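# Return crashed labware to its deck bays and close lid

## Task

Recover from a crashed run: every plate and block must end up in a bay that the DECK TABLE assigns to its type (sealed 96-well plates to 11, 12 or 13; sealed 96-well deep-well block to 21; sealed 384-well plate to 32; 96-well culture plate with lid to 41; all other bays stay empty). The culture plate's lid must sit fully down on the culture plate's body. Each plate or block must lie flat, inside the corner pieces of its bay, with its cut corner pointing to the back left. Everything must stay put with nothing held by the robot; finish with the grippers open and both arms moved clear. Nothing may be knocked or placed off the table.

## Robot and tools

Robot: two Doosan M1013 six-joint arms, left_arm and right_arm, each ending in a Robotiq 140 mm two-finger gripper. The names are labels, not image sides. Bases in the scene frame: left_arm at (-0.085, +0.479, 0), right_arm at (-0.076, -0.441, 0).

Frame: one shared scene frame. Origin on the table top midway between the arms, +x out over the table (away from the arms), +z up, left_arm on the +y side. Deck: bay NM means row N, column M. Row 1 is nearest the arms, row 4 farthest; column 1 is on the left as seen from the arms, column 4 on the right, and column 4 has raised floors. Ware positions are known only from the cameras. The lid fits over the culture plate's body.

Gripper axes: fingers point along the gripper's +z, and close along its y. end_effector_position is the point between the pads when shut; closed fingertips extend about 33 mm past it, open ones about 9 mm, and closing pushes the tips roughly 24 mm further out, so keep that clearance above a surface.

A ROW is 20 numbers: left part then right part, each of 10: x, y, z (absolute target for that gripper's end_effector_position, metres, scene frame), qw, qx, qy, qz (absolute target orientation, w first, scene frame), then gripper position, force_limit, speed, each in [-1, 1]. Both arms are always present even if one is idle; to keep an arm still, repeat its last reported pose and its gripper's previous three numbers (0 is a real command). Reuse your own target quaternion rather than the drifted reported one.

Gripper numbers: position +1 is fully open (140 mm), about -0.8 is where pads touch, -1 closes until blocked. force_limit maps roughly to 14 N (-1), 60 N (0), 107 N (+1). speed maps roughly to 30, 140, 250 mm/s at -1, 0, +1. To squeeze harder on an already gripped part, raise force_limit and nudge position (e.g. -1 to -0.98).

Tools:
execute_actions(actions): a list of actions; each action is a list of up to 15 rows, one per 1/30 s step, the last row repeated to fill 15 steps. An empty list just reports state and images. Any target more than 0.6 m from the gripper's current position along its own axes gets that action refused; a malformed first action refuses the whole call. Each step the commanded pose is clipped to 70 mm and 16 degrees from the measured pose, so far targets need several actions.
move(target, speed, stop_force, blocking): target is one 20-number row (absolute poses, same layout); straight-line paths that finish together in 0.5 to 10 s. speed is m/s, 0.002 to 0.5 (default 0.25); turning is capped at twice that in rad/s. stop_force, 20 to 80 N for both arms, ends an arm's path when it feels that much extra resistance along its line of travel; use it only with slow moves and no rotation, and omit it when lifting off something. Finger numbers are sent at the start. blocking=false returns after 0.5 s while motion continues (not allowed with stop_force); then use wait or stop before new motion.
wait(seconds): 0 to 10; holds last commands, returns early if a move ends.
stop(): brakes a running move; fingers continue.
zoom_image(camera, region): camera is cam_head_left, cam_head_right, cam_left_wrist or cam_right_wrist; region [x0, y0, x1, y1] in pixels, top-left origin, at most 504 by 504. Head images are 504x504, wrist images 616x616 fisheye.
read_manual(section): only licence texts.
finished_scene(scene): ends the current scene, given by its number; irreversible.

Results: the state line gives each gripper's position, wxyz quaternion and velocities (printed position may be off at long reach). object_status: 0 moving, 1 blocked while opening, 2 blocked while closing (a grip), 3 reached the command or pads met. position_measured is in counts, 3 open to 230 pads together. Hand target shows where the controller is steering. A pose unreachable line means the clearance check altered that arm's command; HELD marks steps where an arm was held back. A move adds a move: line with each arm's ending (done, off_target, moving, held, fault, or contact when stop_force ended it) and limits (paced = pose clipped, held = some steps blocked, after which the arm can overshoot speed). MOTOR HOT warns of heating; OVER-TEMPERATURE FAULT means brakes were set.

Avoid: joint torque at load limits (waist and shoulder 306, elbow 144, wrist joints 40.5 N m, held weight included) or 144 N of outside force; either freezes that arm for 10 s. Arms are stiff: pressing even slightly past contact can fault. Fast moves hit harder. Keep the arms from striking each other. Random tugs may act on held parts. Do not drop, slam or knock ware, and never push anything off the table. Confirm object_status 2 before lifting, set parts down gently, open, and retreat.

Each tool is called after "Call:" as name(argument=value, ...), one argument or row to a line, values as JSON.

## Session

Call:
execute_actions(
  actions=[],
)

Scene clock: 0.00 s.
left_arm: end_effector_position=(+0.5661, +0.4914, +0.3215) position_measured=3 object_status=3 end_effector_quat_wxyz=(+0.000, +1.000, +0.010, -0.000) end_effector_velocity=(+0.001, -0.000, +0.000) end_effector_angular_velocity=(-0.000, -0.002, +0.001) | right_arm: end_effector_position=(+0.5704, -0.3640, +0.3219) position_measured=3 object_status=3 end_effector_quat_wxyz=(+0.000, +0.998, +0.060, +0.000) end_effector_velocity=(+0.000, +0.000, -0.000) end_effector_angular_velocity=(-0.000, -0.000, -0.001)
Joint positions: left_arm=[-0.054  0.165  1.604 -0.001  1.373  1.517] | right_arm=[-0.055  0.165  1.604 -0.001  1.373  1.516]
Joint velocities: left_arm=[-0.    -0.    -0.     0.    -0.001 -0.001] | right_arm=[ 0.     0.     0.    -0.    -0.     0.001]
Hand target (left_arm): +0.566, +0.491, +0.322; +0.000, +1.000, +0.010, -0.000
Hand target (right_arm): +0.570, -0.364, +0.322; +0.000, +0.998, +0.060, +0.000

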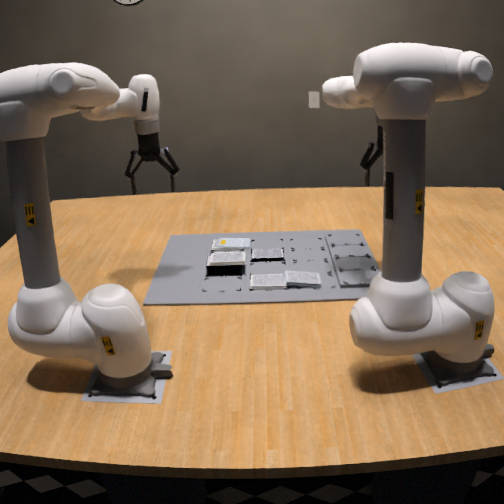

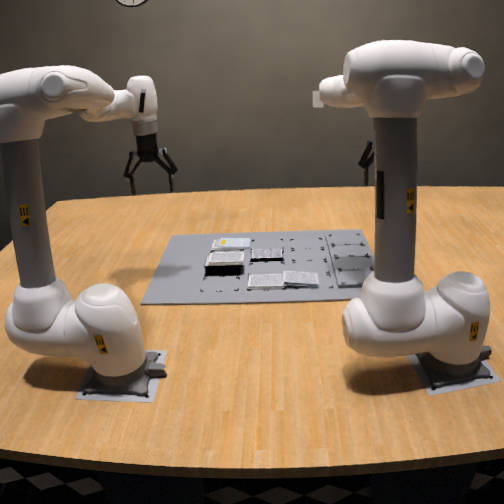

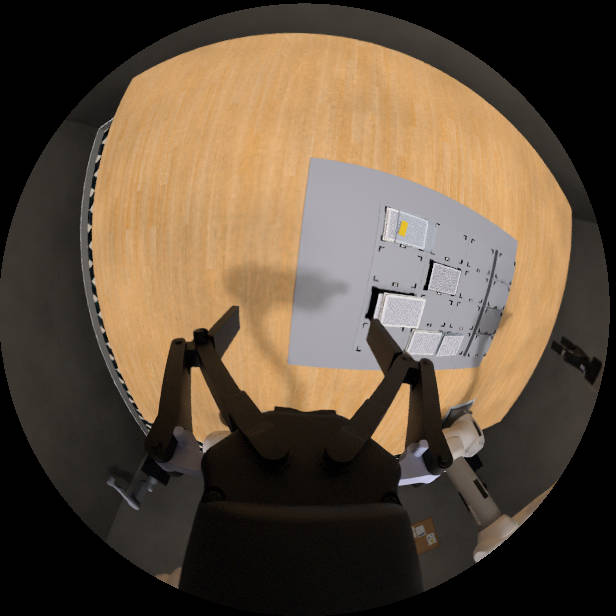

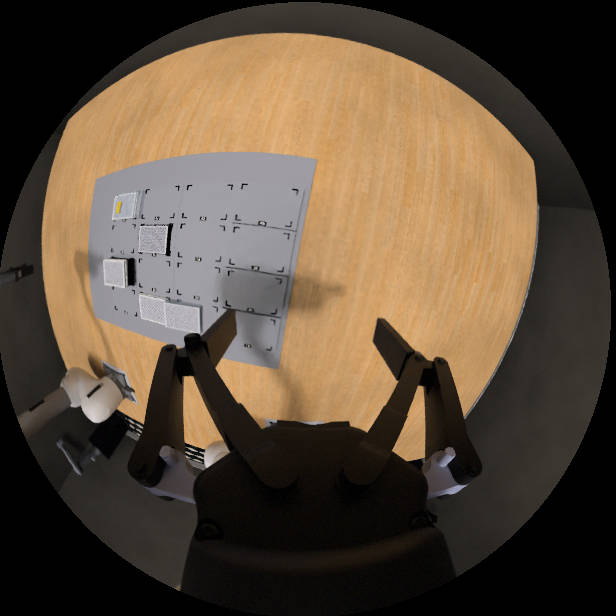

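Call:
zoom_image(
  camera="cam_head_left",
  region=[140, 220, 390, 310],
)

Call:
move(
  target=[0.6,0.12,0.4,0,1,0,0,1,0,0,0.5704,-0.364,0.3219,0,0.998,0.06,0,1,0,0],
)

Region (140, 220, 390, 310) of cam_head_left's 504x504 image, scaled by 2.016, with more detail than that image has; it fills the top 181 rows of this view, and the rest is white.

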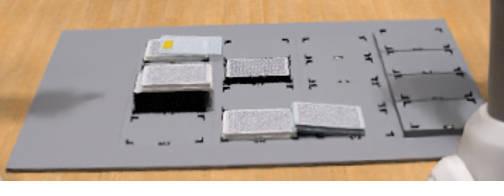

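Scene clock: 2.07 s.
left_arm: end_effector_position=(+0.5993, +0.1196, +0.3998) position_measured=3 object_status=3 end_effector_quat_wxyz=(-0.000, +1.000, -0.000, -0.000) end_effector_velocity=(+0.000, -0.001, +0.001) end_effector_angular_velocity=(+0.000, -0.001, -0.000) | right_arm: end_effector_position=(+0.5704, -0.3640, +0.3219) position_measured=3 object_status=3 end_effector_quat_wxyz=(-0.000, +0.998, +0.060, +0.000) end_effector_velocity=(+0.001, +0.000, -0.000) end_effector_angular_velocity=(-0.000, -0.001, +0.002)
Joint positions: left_arm=[-0.549  0.351  1.225  0.     1.567  1.042] | right_arm=[-0.055  0.165  1.603  0.     1.373  1.515]
Joint velocities: left_arm=[-0.001  0.001 -0.002  0.     0.    -0.   ] | right_arm=[ 0.001  0.    -0.    -0.    -0.002 -0.001]
Hand target (left_arm): +0.599, +0.120, +0.400; -0.000, +1.000, -0.000, -0.000
Hand target (right_arm): +0.570, -0.364, +0.322; -0.000, +0.998, +0.060, +0.000
Off the commanded pose (left_arm): 0.001 m, 0 deg.
Off the commanded pose (right_arm): 0.000 m, 0 deg.
move: done
camera_calibration (this result's frames):
cam_left_wrist: T_world_to_cam=[[0.0922945, -0.995699, -0.0080491, 0.0700873], [-0.919797, -0.0883495, 0.38232, 0.42563], [-0.381387, -0.0278825, -0.923995, 0.800907], [0, 0, 0, 1]] pos_world=[0.69048, 0.129721, 0.577872]
cam_right_wrist: T_world_to_cam=[[0.193812, -0.980549, 0.0309983, -0.479406], [-0.925615, -0.172301, 0.33697, 0.376828], [-0.325074, -0.0940013, -0.941005, 0.631801], [0, 0, 0, 1]] pos_world=[0.647095, -0.345763, 0.482409]

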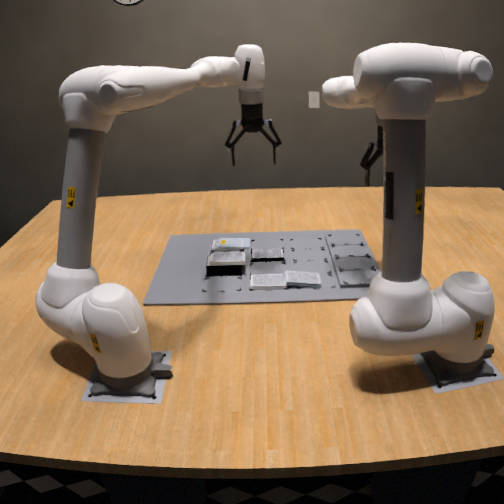

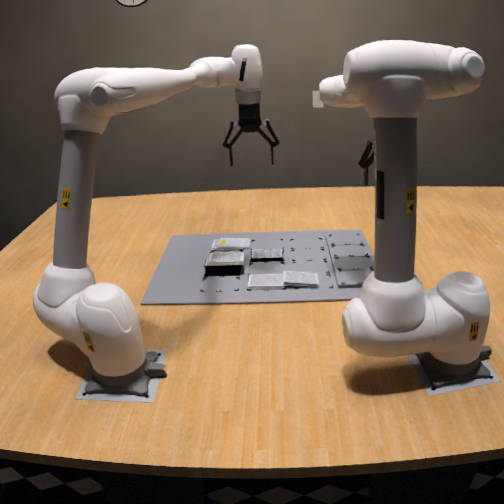

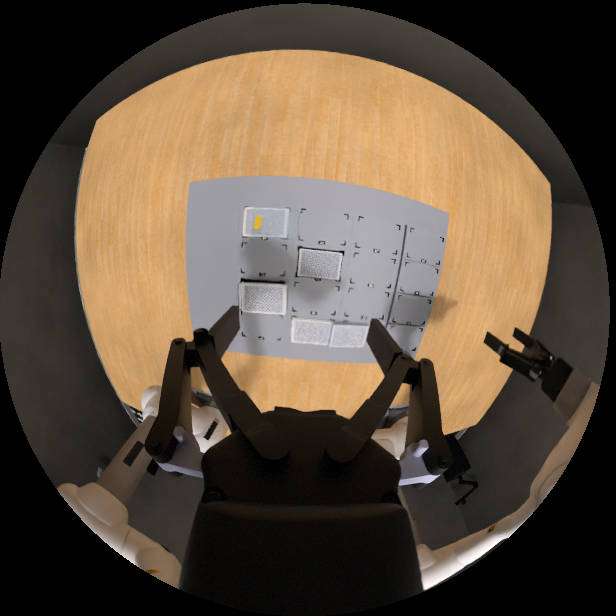

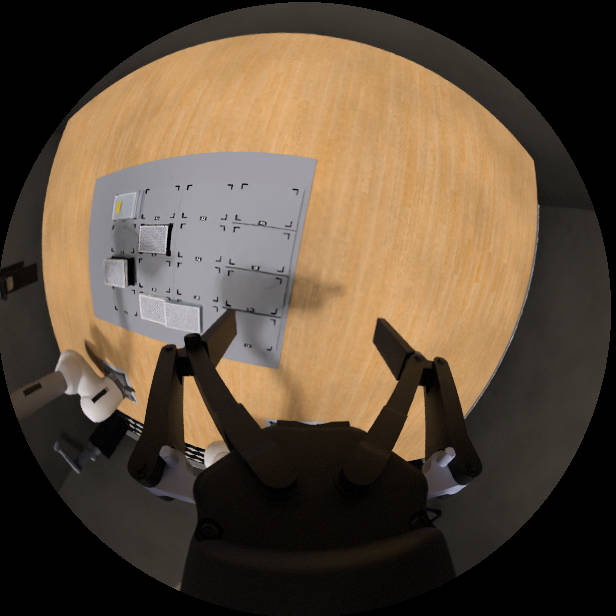

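Call:
zoom_image(
  camera="cam_left_wrist",
  region=[220, 190, 460, 370],
)

Region (220, 190, 460, 370) of cam_left_wrist's 616x616 image, scaled by 2.100, with more detail than that image has; it fills the top 378 rows of this view, and the rest is white.

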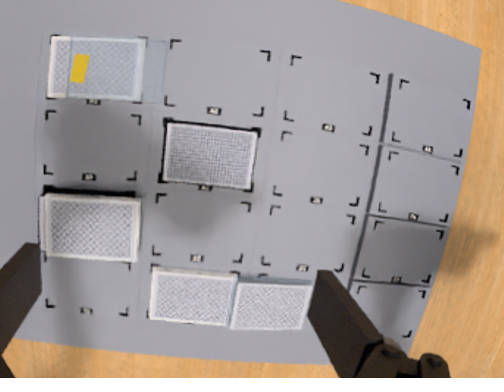

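Call:
move(
  target=[0.5,0.2,0.25,0,0.7071,0.7071,0,1,0,0,0.5704,-0.364,0.3219,0,0.998,0.06,0,1,0,0],
)

Call:
zoom_image(
  camera="cam_left_wrist",
  region=[100, 150, 520, 450],
)

Scene clock: 6.37 s.
left_arm: end_effector_position=(+0.5001, +0.2002, +0.2502) position_measured=3 object_status=3 end_effector_quat_wxyz=(+0.000, +0.707, +0.707, -0.000) end_effector_velocity=(-0.000, +0.000, +0.000) end_effector_angular_velocity=(+0.000, -0.000, -0.001) | right_arm: end_effector_position=(+0.5704, -0.3640, +0.3219) position_measured=3 object_status=3 end_effector_quat_wxyz=(-0.000, +0.998, +0.060, -0.000) end_effector_velocity=(+0.000, -0.001, +0.000) end_effector_angular_velocity=(-0.000, +0.000, -0.002)
Joint positions: left_arm=[-0.519  0.19   1.706 -0.     1.245 -0.499] | right_arm=[-0.055  0.165  1.603  0.     1.373  1.515]
Joint velocities: left_arm=[-0.    -0.001 -0.     0.001  0.001  0.   ] | right_arm=[-0.001  0.    -0.    -0.     0.     0.001]
Hand target (left_arm): +0.500, +0.200, +0.250; +0.000, +0.707, +0.707, +0.000
Hand target (right_arm): +0.570, -0.364, +0.322; -0.000, +0.998, +0.060, -0.000
Off the commanded pose (left_arm): 0.000 m, 0 deg.
Off the commanded pose (right_arm): 0.000 m, 0 deg.
move: done
camera_calibration (this result's frames):
cam_left_wrist: T_world_to_cam=[[0.99563, 0.093054, -0.00780514, -0.511439], [0.0889649, -0.91983, 0.382096, 0.0607791], [0.0283762, -0.381121, -0.924089, 0.492854], [0, 0, 0, 1]] pos_world=[0.489812, 0.291335, 0.428226]
cam_right_wrist: T_world_to_cam=[[0.193812, -0.980549, 0.0309982, -0.479406], [-0.925615, -0.172301, 0.33697, 0.376828], [-0.325075, -0.0940012, -0.941005, 0.631802], [0, 0, 0, 1]] pos_world=[0.647095, -0.345763, 0.482409]

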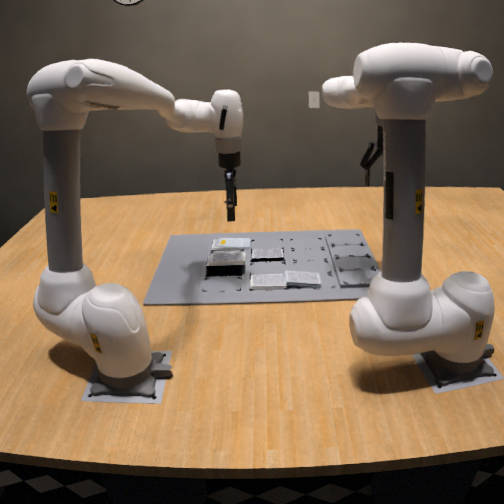

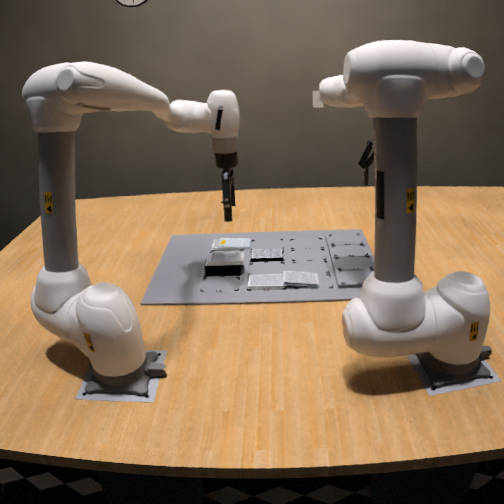

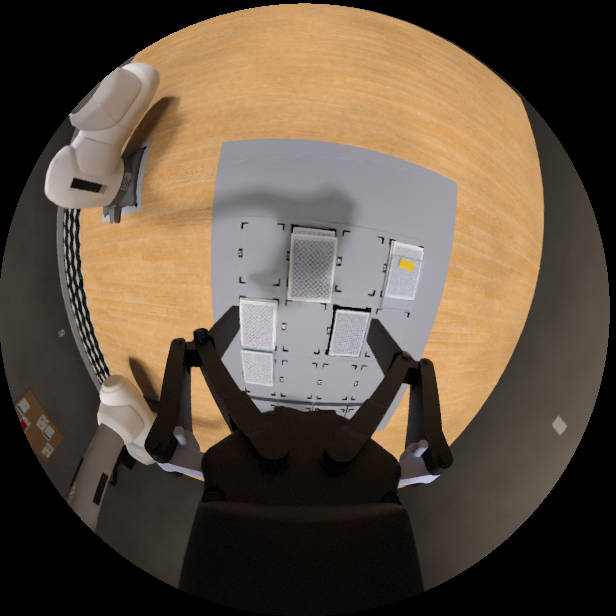

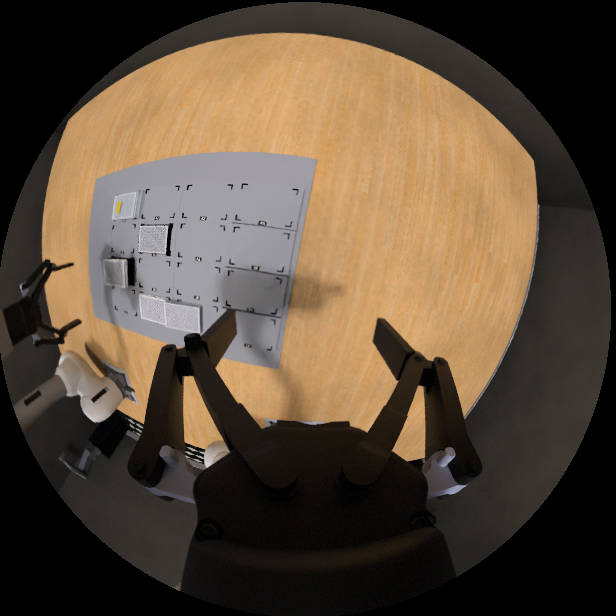

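Region (100, 150, 520, 450) of cam_left_wrist's 616x616 image, scaled by 1.200, with more detail than that image has; it fills the top 360 rows of this view, and the rest is white.

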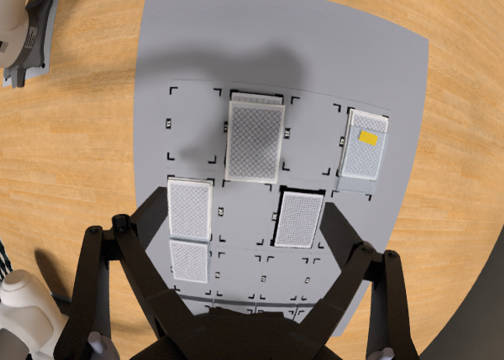

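Call:
zoom_image(
  camera="cam_left_wrist",
  region=[225, 210, 385, 330],
)

Region (225, 210, 385, 330) of cam_left_wrist's 616x616 image, scaled by 3.150, with more detail than that image has; it fills the top 378 rows of this view, and the rest is white.

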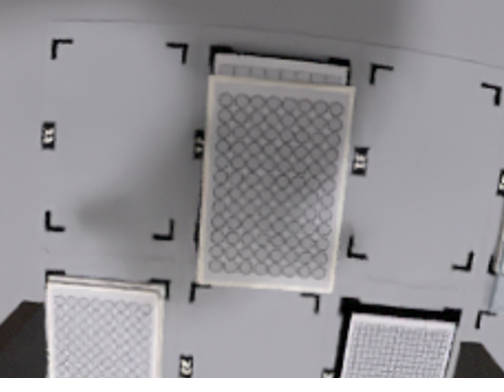

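Call:
move(
  target=[0.506,0.23,0.12,0,1,0,0,1,0,0,0.5704,-0.364,0.3219,0,0.998,0.06,0,1,0,0],
)

Call:
zoom_image(
  camera="cam_left_wrist",
  region=[150, 200, 470, 420],
)

Call:
zoom_image(
  camera="cam_head_left",
  region=[170, 190, 330, 300],
)

Scene clock: 10.80 s.
left_arm: end_effector_position=(+0.5060, +0.2301, +0.1200) position_measured=3 object_status=3 end_effector_quat_wxyz=(-0.000, +1.000, +0.000, +0.000) end_effector_velocity=(+0.000, -0.001, +0.000) end_effector_angular_velocity=(-0.001, -0.001, -0.001) | right_arm: end_effector_position=(+0.5704, -0.3640, +0.3219) position_measured=3 object_status=3 end_effector_quat_wxyz=(-0.000, +0.998, +0.060, -0.000) end_effector_velocity=(-0.000, -0.001, -0.000) end_effector_angular_velocity=(-0.001, +0.000, -0.000)
Joint positions: left_arm=[-0.473  0.272  1.86   0.     1.01   1.118] | right_arm=[-0.055  0.165  1.603  0.     1.373  1.515]
Joint velocities: left_arm=[-0.    -0.    -0.    -0.001 -0.001  0.001] | right_arm=[-0.001  0.    -0.    -0.001  0.    -0.001]
Hand target (left_arm): +0.506, +0.230, +0.120; -0.000, +1.000, +0.000, +0.000
Hand target (right_arm): +0.570, -0.364, +0.322; -0.000, +0.998, +0.060, -0.000
Off the commanded pose (left_arm): 0.000 m, 0 deg.
Off the commanded pose (right_arm): 0.000 m, 0 deg.
move: done
camera_calibration (this result's frames):
cam_left_wrist: T_world_to_cam=[[0.0927553, -0.995657, -0.00791334, 0.186266], [-0.91993, -0.0887359, 0.381909, 0.45678], [-0.380952, -0.0281443, -0.924166, 0.509651], [0, 0, 0, 1]] pos_world=[0.597081, 0.240334, 0.298028]
cam_right_wrist: T_world_to_cam=[[0.193812, -0.980549, 0.0309982, -0.479406], [-0.925615, -0.172301, 0.33697, 0.376828], [-0.325075, -0.0940013, -0.941005, 0.631802], [0, 0, 0, 1]] pos_world=[0.647095, -0.345763, 0.48241]

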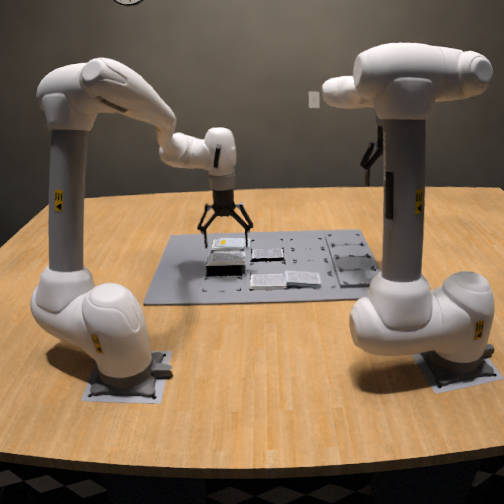

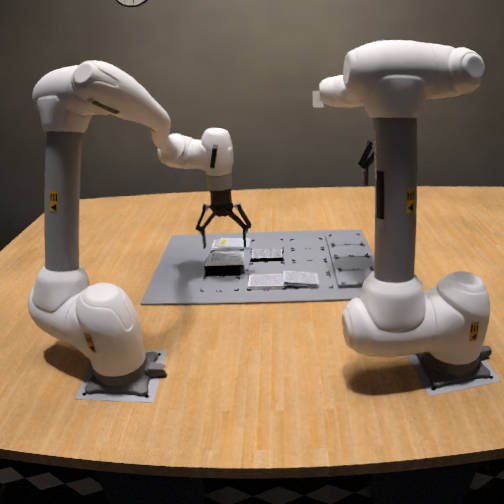

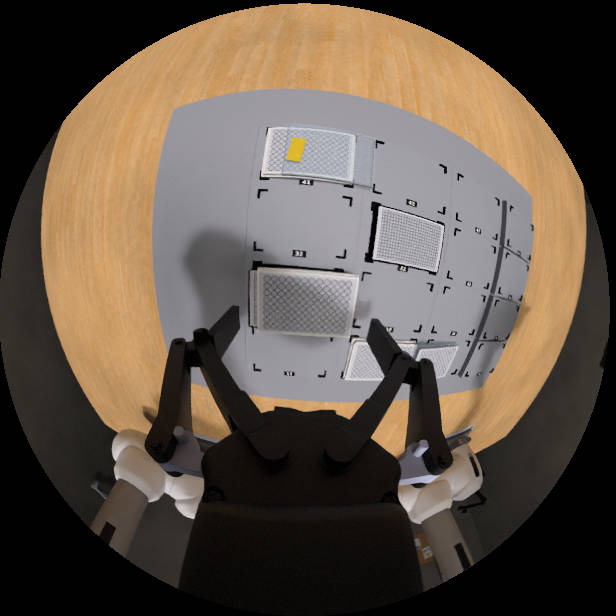

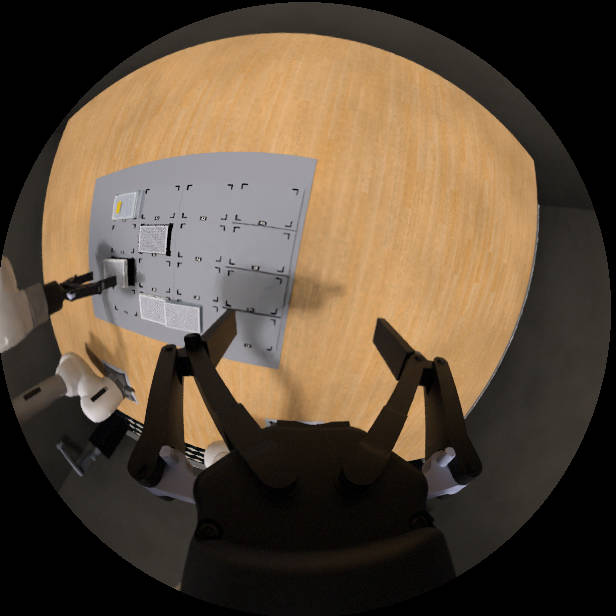

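Region (150, 200, 470, 420) of cam_left_wrist's 616x616 image, scaled by 1.575, with more detail than that image has; it fills the top 346 rows of this view, and the rest is white.

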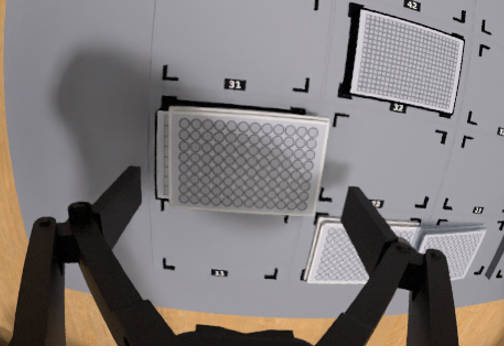

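Region (170, 190, 330, 300) of cam_head_left's 504x504 image, scaled by 3.150, with more detail than that image has; it fills the top 346 rows of this view, and the rest is white.

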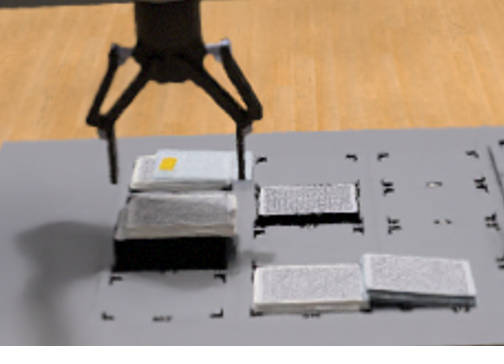

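Call:
move(
  target=[0.51,0.232,0.082,0,1,0,0,1,0,0,0.5704,-0.364,0.3219,0,0.998,0.06,0,1,0,0],
  speed=0.1,
)

Call:
zoom_image(
  camera="cam_left_wrist",
  region=[190, 230, 430, 400],
)

Call:
zoom_image(
  camera="cam_head_left",
  region=[185, 220, 275, 290],
)

Scene clock: 12.20 s.
left_arm: end_effector_position=(+0.5100, +0.2320, +0.0819) position_measured=3 object_status=3 end_effector_quat_wxyz=(-0.000, +1.000, +0.000, -0.000) end_effector_velocity=(-0.000, +0.000, +0.001) end_effector_angular_velocity=(+0.000, +0.000, -0.000) | right_arm: end_effector_position=(+0.5704, -0.3640, +0.3219) position_measured=3 object_status=3 end_effector_quat_wxyz=(-0.000, +0.998, +0.060, +0.000) end_effector_velocity=(-0.000, -0.000, -0.000) end_effector_angular_velocity=(+0.000, +0.000, -0.001)
Joint positions: left_arm=[-0.468  0.312  1.886 -0.     0.944  1.123] | right_arm=[-0.055  0.165  1.603  0.     1.373  1.515]
Joint velocities: left_arm=[-0.    -0.001 -0.     0.     0.001  0.   ] | right_arm=[-0.     0.     0.     0.     0.     0.001]
Hand target (left_arm): +0.510, +0.232, +0.082; -0.000, +1.000, +0.000, +0.000
Hand target (right_arm): +0.570, -0.364, +0.322; -0.000, +0.998, +0.060, -0.000
Off the commanded pose (left_arm): 0.000 m, 0 deg.
Off the commanded pose (right_arm): 0.000 m, 0 deg.
move: done
camera_calibration (this result's frames):
cam_left_wrist: T_world_to_cam=[[0.0926687, -0.995666, -0.00783501, 0.187553], [-0.919869, -0.0886208, 0.382083, 0.475027], [-0.381122, -0.0282, -0.924095, 0.476158], [0, 0, 0, 1]] pos_world=[0.601057, 0.242265, 0.259985]
cam_right_wrist: T_world_to_cam=[[0.193812, -0.980549, 0.0309981, -0.479406], [-0.925615, -0.172301, 0.33697, 0.376828], [-0.325075, -0.0940011, -0.941005, 0.631802], [0, 0, 0, 1]] pos_world=[0.647095, -0.345763, 0.48241]

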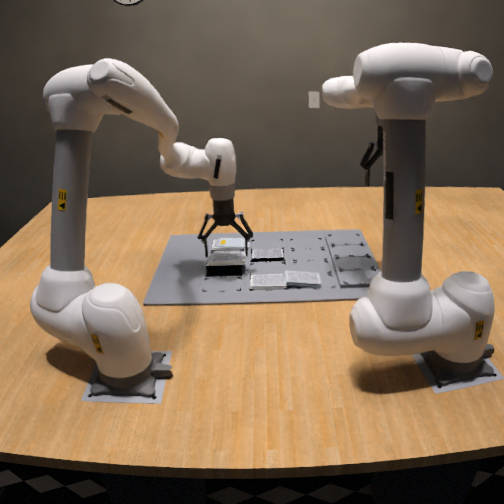

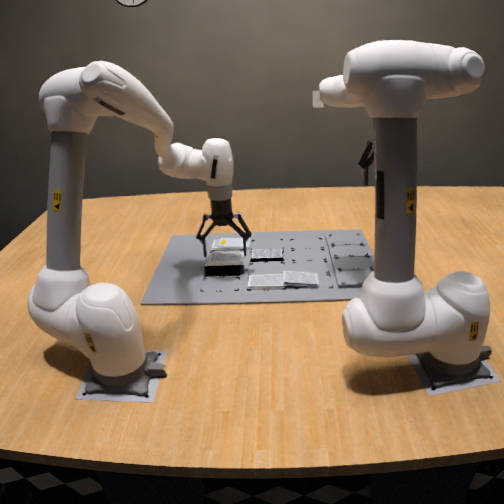

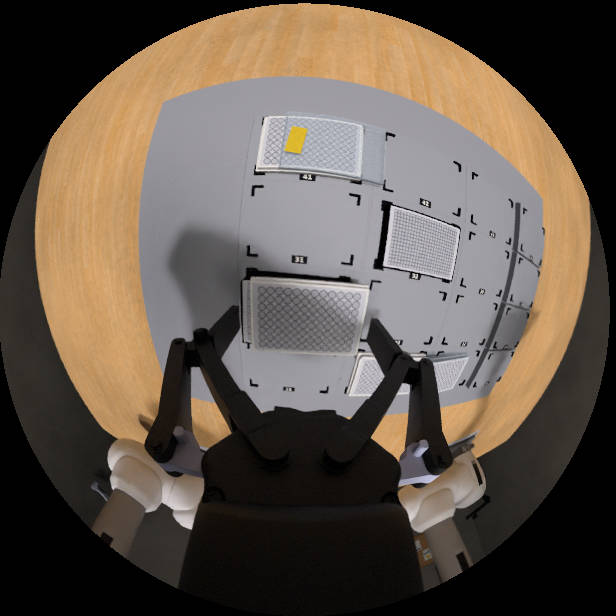

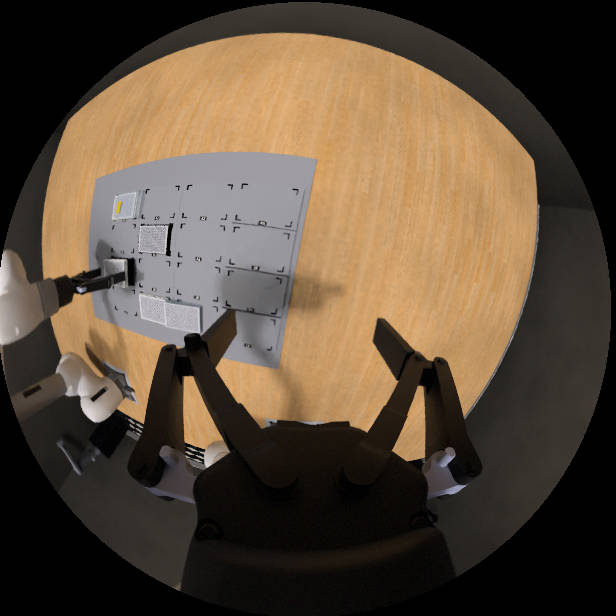

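Region (190, 230, 430, 400) of cam_left_wrist's 616x616 image, scaled by 2.100, with more detail than that image has; it fills the top 357 rows of this view, and the rest is white.

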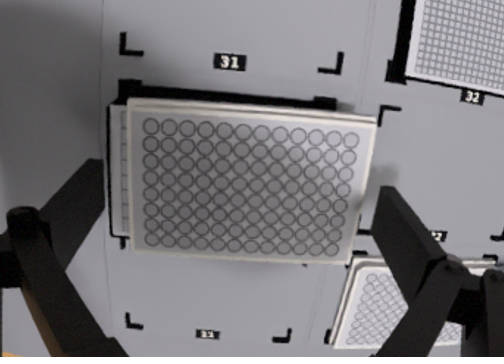

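Region (185, 220, 275, 290) of cam_head_left's 504x504 image, scaled by 5.600, with more detail than that image has.

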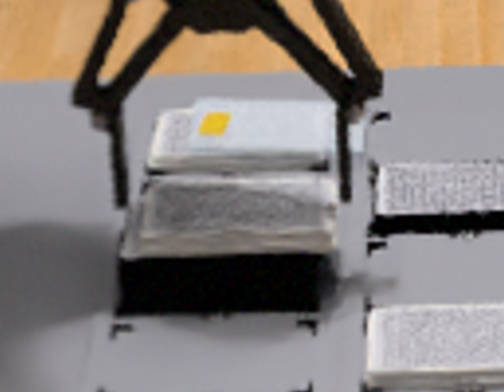

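Call:
move(
  target=[0.51,0.2275,0.078,0,1,0,0,1,0,0,0.5704,-0.364,0.3219,0,0.998,0.06,0,1,0,0],
  speed=0.05,
)

Call:
move(
  target=[0.51,0.2275,0.05,0,1,0,0,1,0,0,0.5704,-0.364,0.3219,0,0.998,0.06,0,1,0,0],
  speed=0.008,
  stop_force=20,
)

Call:
zoom_image(
  camera="cam_left_wrist",
  region=[190, 230, 430, 400],
)

Call:
zoom_image(
  camera="cam_head_left",
  region=[185, 220, 275, 290],
)

Scene clock: 13.27 s.
left_arm: end_effector_position=(+0.5100, +0.2275, +0.0780) position_measured=3 object_status=3 end_effector_quat_wxyz=(+0.000, +1.000, +0.000, +0.000) end_effector_velocity=(-0.000, -0.001, +0.000) end_effector_angular_velocity=(-0.000, +0.000, -0.001) | right_arm: end_effector_position=(+0.5704, -0.3640, +0.3219) position_measured=3 object_status=3 end_effector_quat_wxyz=(-0.000, +0.998, +0.060, +0.000) end_effector_velocity=(-0.000, -0.000, +0.000) end_effector_angular_velocity=(+0.001, -0.000, -0.001)
Joint positions: left_arm=[-0.474  0.318  1.886 -0.     0.937  1.117] | right_arm=[-0.055  0.165  1.603  0.     1.373  1.515]
Joint velocities: left_arm=[-0.001 -0.     0.    -0.     0.001  0.   ] | right_arm=[-0.    -0.     0.     0.001 -0.     0.001]
Hand target (left_arm): +0.510, +0.227, +0.078; -0.000, +1.000, +0.000, -0.000
Hand target (right_arm): +0.570, -0.364, +0.322; -0.000, +0.998, +0.060, -0.000
Off the commanded pose (left_arm): 0.000 m, 0 deg.
Off the commanded pose (right_arm): 0.000 m, 0 deg.
move: done
camera_calibration (this result's frames):
cam_left_wrist: T_world_to_cam=[[0.0926175, -0.995671, -0.00778738, 0.183043], [-0.919905, -0.0885576, 0.38201, 0.476176], [-0.381046, -0.0282172, -0.924125, 0.472386], [0, 0, 0, 1]] pos_world=[0.601085, 0.237749, 0.256065]
cam_right_wrist: T_world_to_cam=[[0.193812, -0.980549, 0.0309981, -0.479406], [-0.925615, -0.172301, 0.33697, 0.376828], [-0.325075, -0.0940012, -0.941005, 0.631802], [0, 0, 0, 1]] pos_world=[0.647095, -0.345763, 0.48241]

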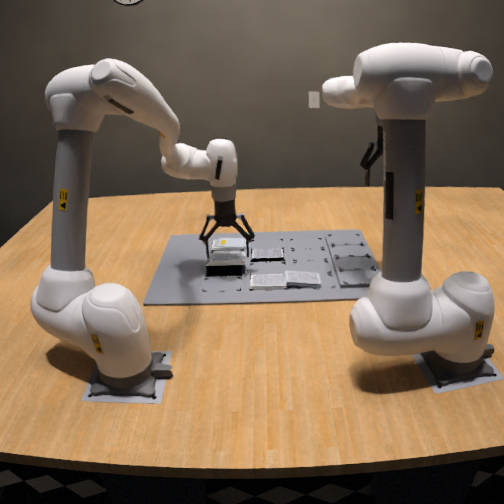

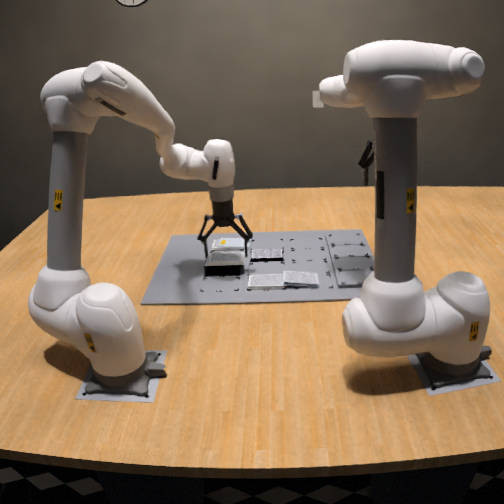

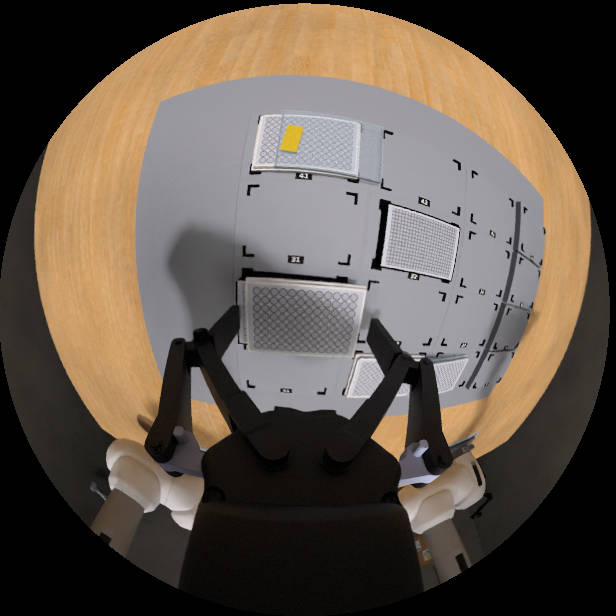

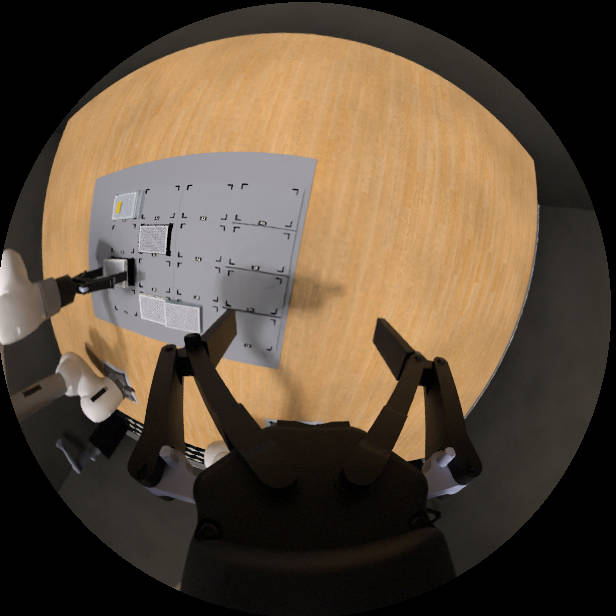

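Scene clock: 15.77 s.
left_arm: end_effector_position=(+0.5100, +0.2275, +0.0607) position_measured=3 object_status=3 end_effector_quat_wxyz=(+0.000, +1.000, +0.000, +0.000) end_effector_velocity=(-0.000, -0.000, -0.000) end_effector_angular_velocity=(+0.001, +0.002, -0.001) | right_arm: end_effector_position=(+0.5704, -0.3640, +0.3219) position_measured=3 object_status=3 end_effector_quat_wxyz=(-0.000, +0.998, +0.060, +0.000) end_effector_velocity=(+0.000, -0.000, -0.000) end_effector_angular_velocity=(-0.000, -0.001, +0.001)
Joint positions: left_arm=[-0.474  0.336  1.899 -0.     0.906  1.117] | right_arm=[-0.055  0.165  1.603  0.     1.373  1.515]
Joint velocities: left_arm=[-0.001  0.001 -0.001 -0.     0.002  0.   ] | right_arm=[-0.     0.     0.    -0.    -0.001 -0.001]
Hand target (left_arm): +0.510, +0.227, +0.061; +0.000, +1.000, +0.000, +0.000
Hand target (right_arm): +0.570, -0.364, +0.322; -0.000, +0.998, +0.060, -0.000
Off the commanded pose (left_arm): 0.011 m, 0 deg.
Off the commanded pose (right_arm): 0.000 m, 0 deg.
move: contact (left_arm)
camera_calibration (this result's frames):
cam_left_wrist: T_world_to_cam=[[0.0926689, -0.995667, -0.00778182, 0.18289], [-0.919905, -0.0886031, 0.382001, 0.482794], [-0.381035, -0.0282411, -0.924129, 0.456356], [0, 0, 0, 1]] pos_world=[0.601064, 0.237762, 0.238727]
cam_right_wrist: T_world_to_cam=[[0.193812, -0.980549, 0.0309981, -0.479406], [-0.925615, -0.172301, 0.33697, 0.376828], [-0.325075, -0.0940011, -0.941005, 0.631802], [0, 0, 0, 1]] pos_world=[0.647095, -0.345763, 0.48241]

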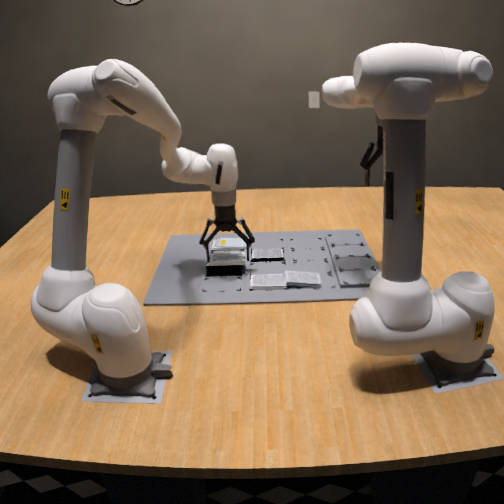

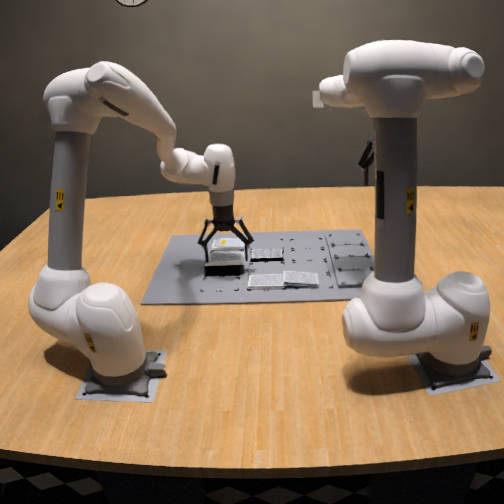

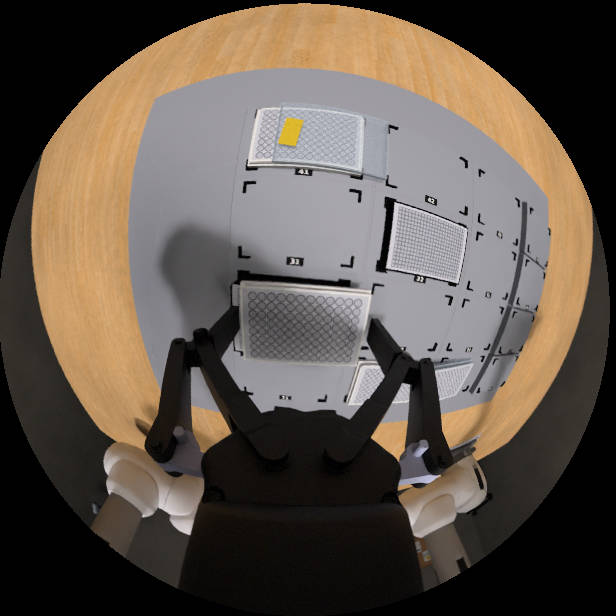

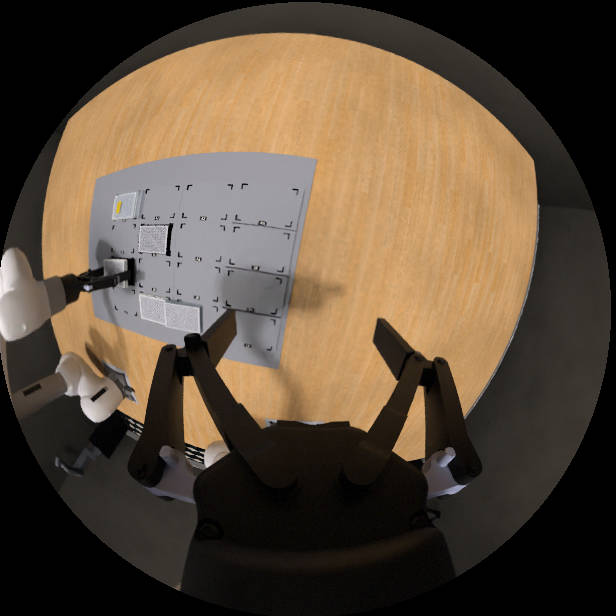

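Region (190, 230, 430, 400) of cam_left_wrist's 616x616 image, scaled by 2.100, with more detail than that image has; it fills the top 357 rows of this view, and the rest is white.

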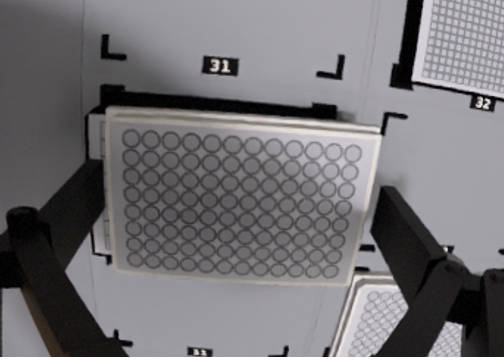

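Region (185, 220, 275, 290) of cam_head_left's 504x504 image, scaled by 5.600, with more detail than that image has.

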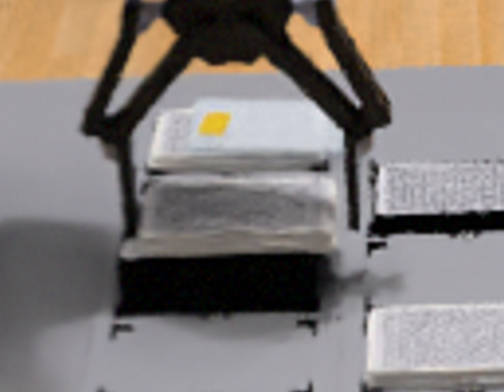

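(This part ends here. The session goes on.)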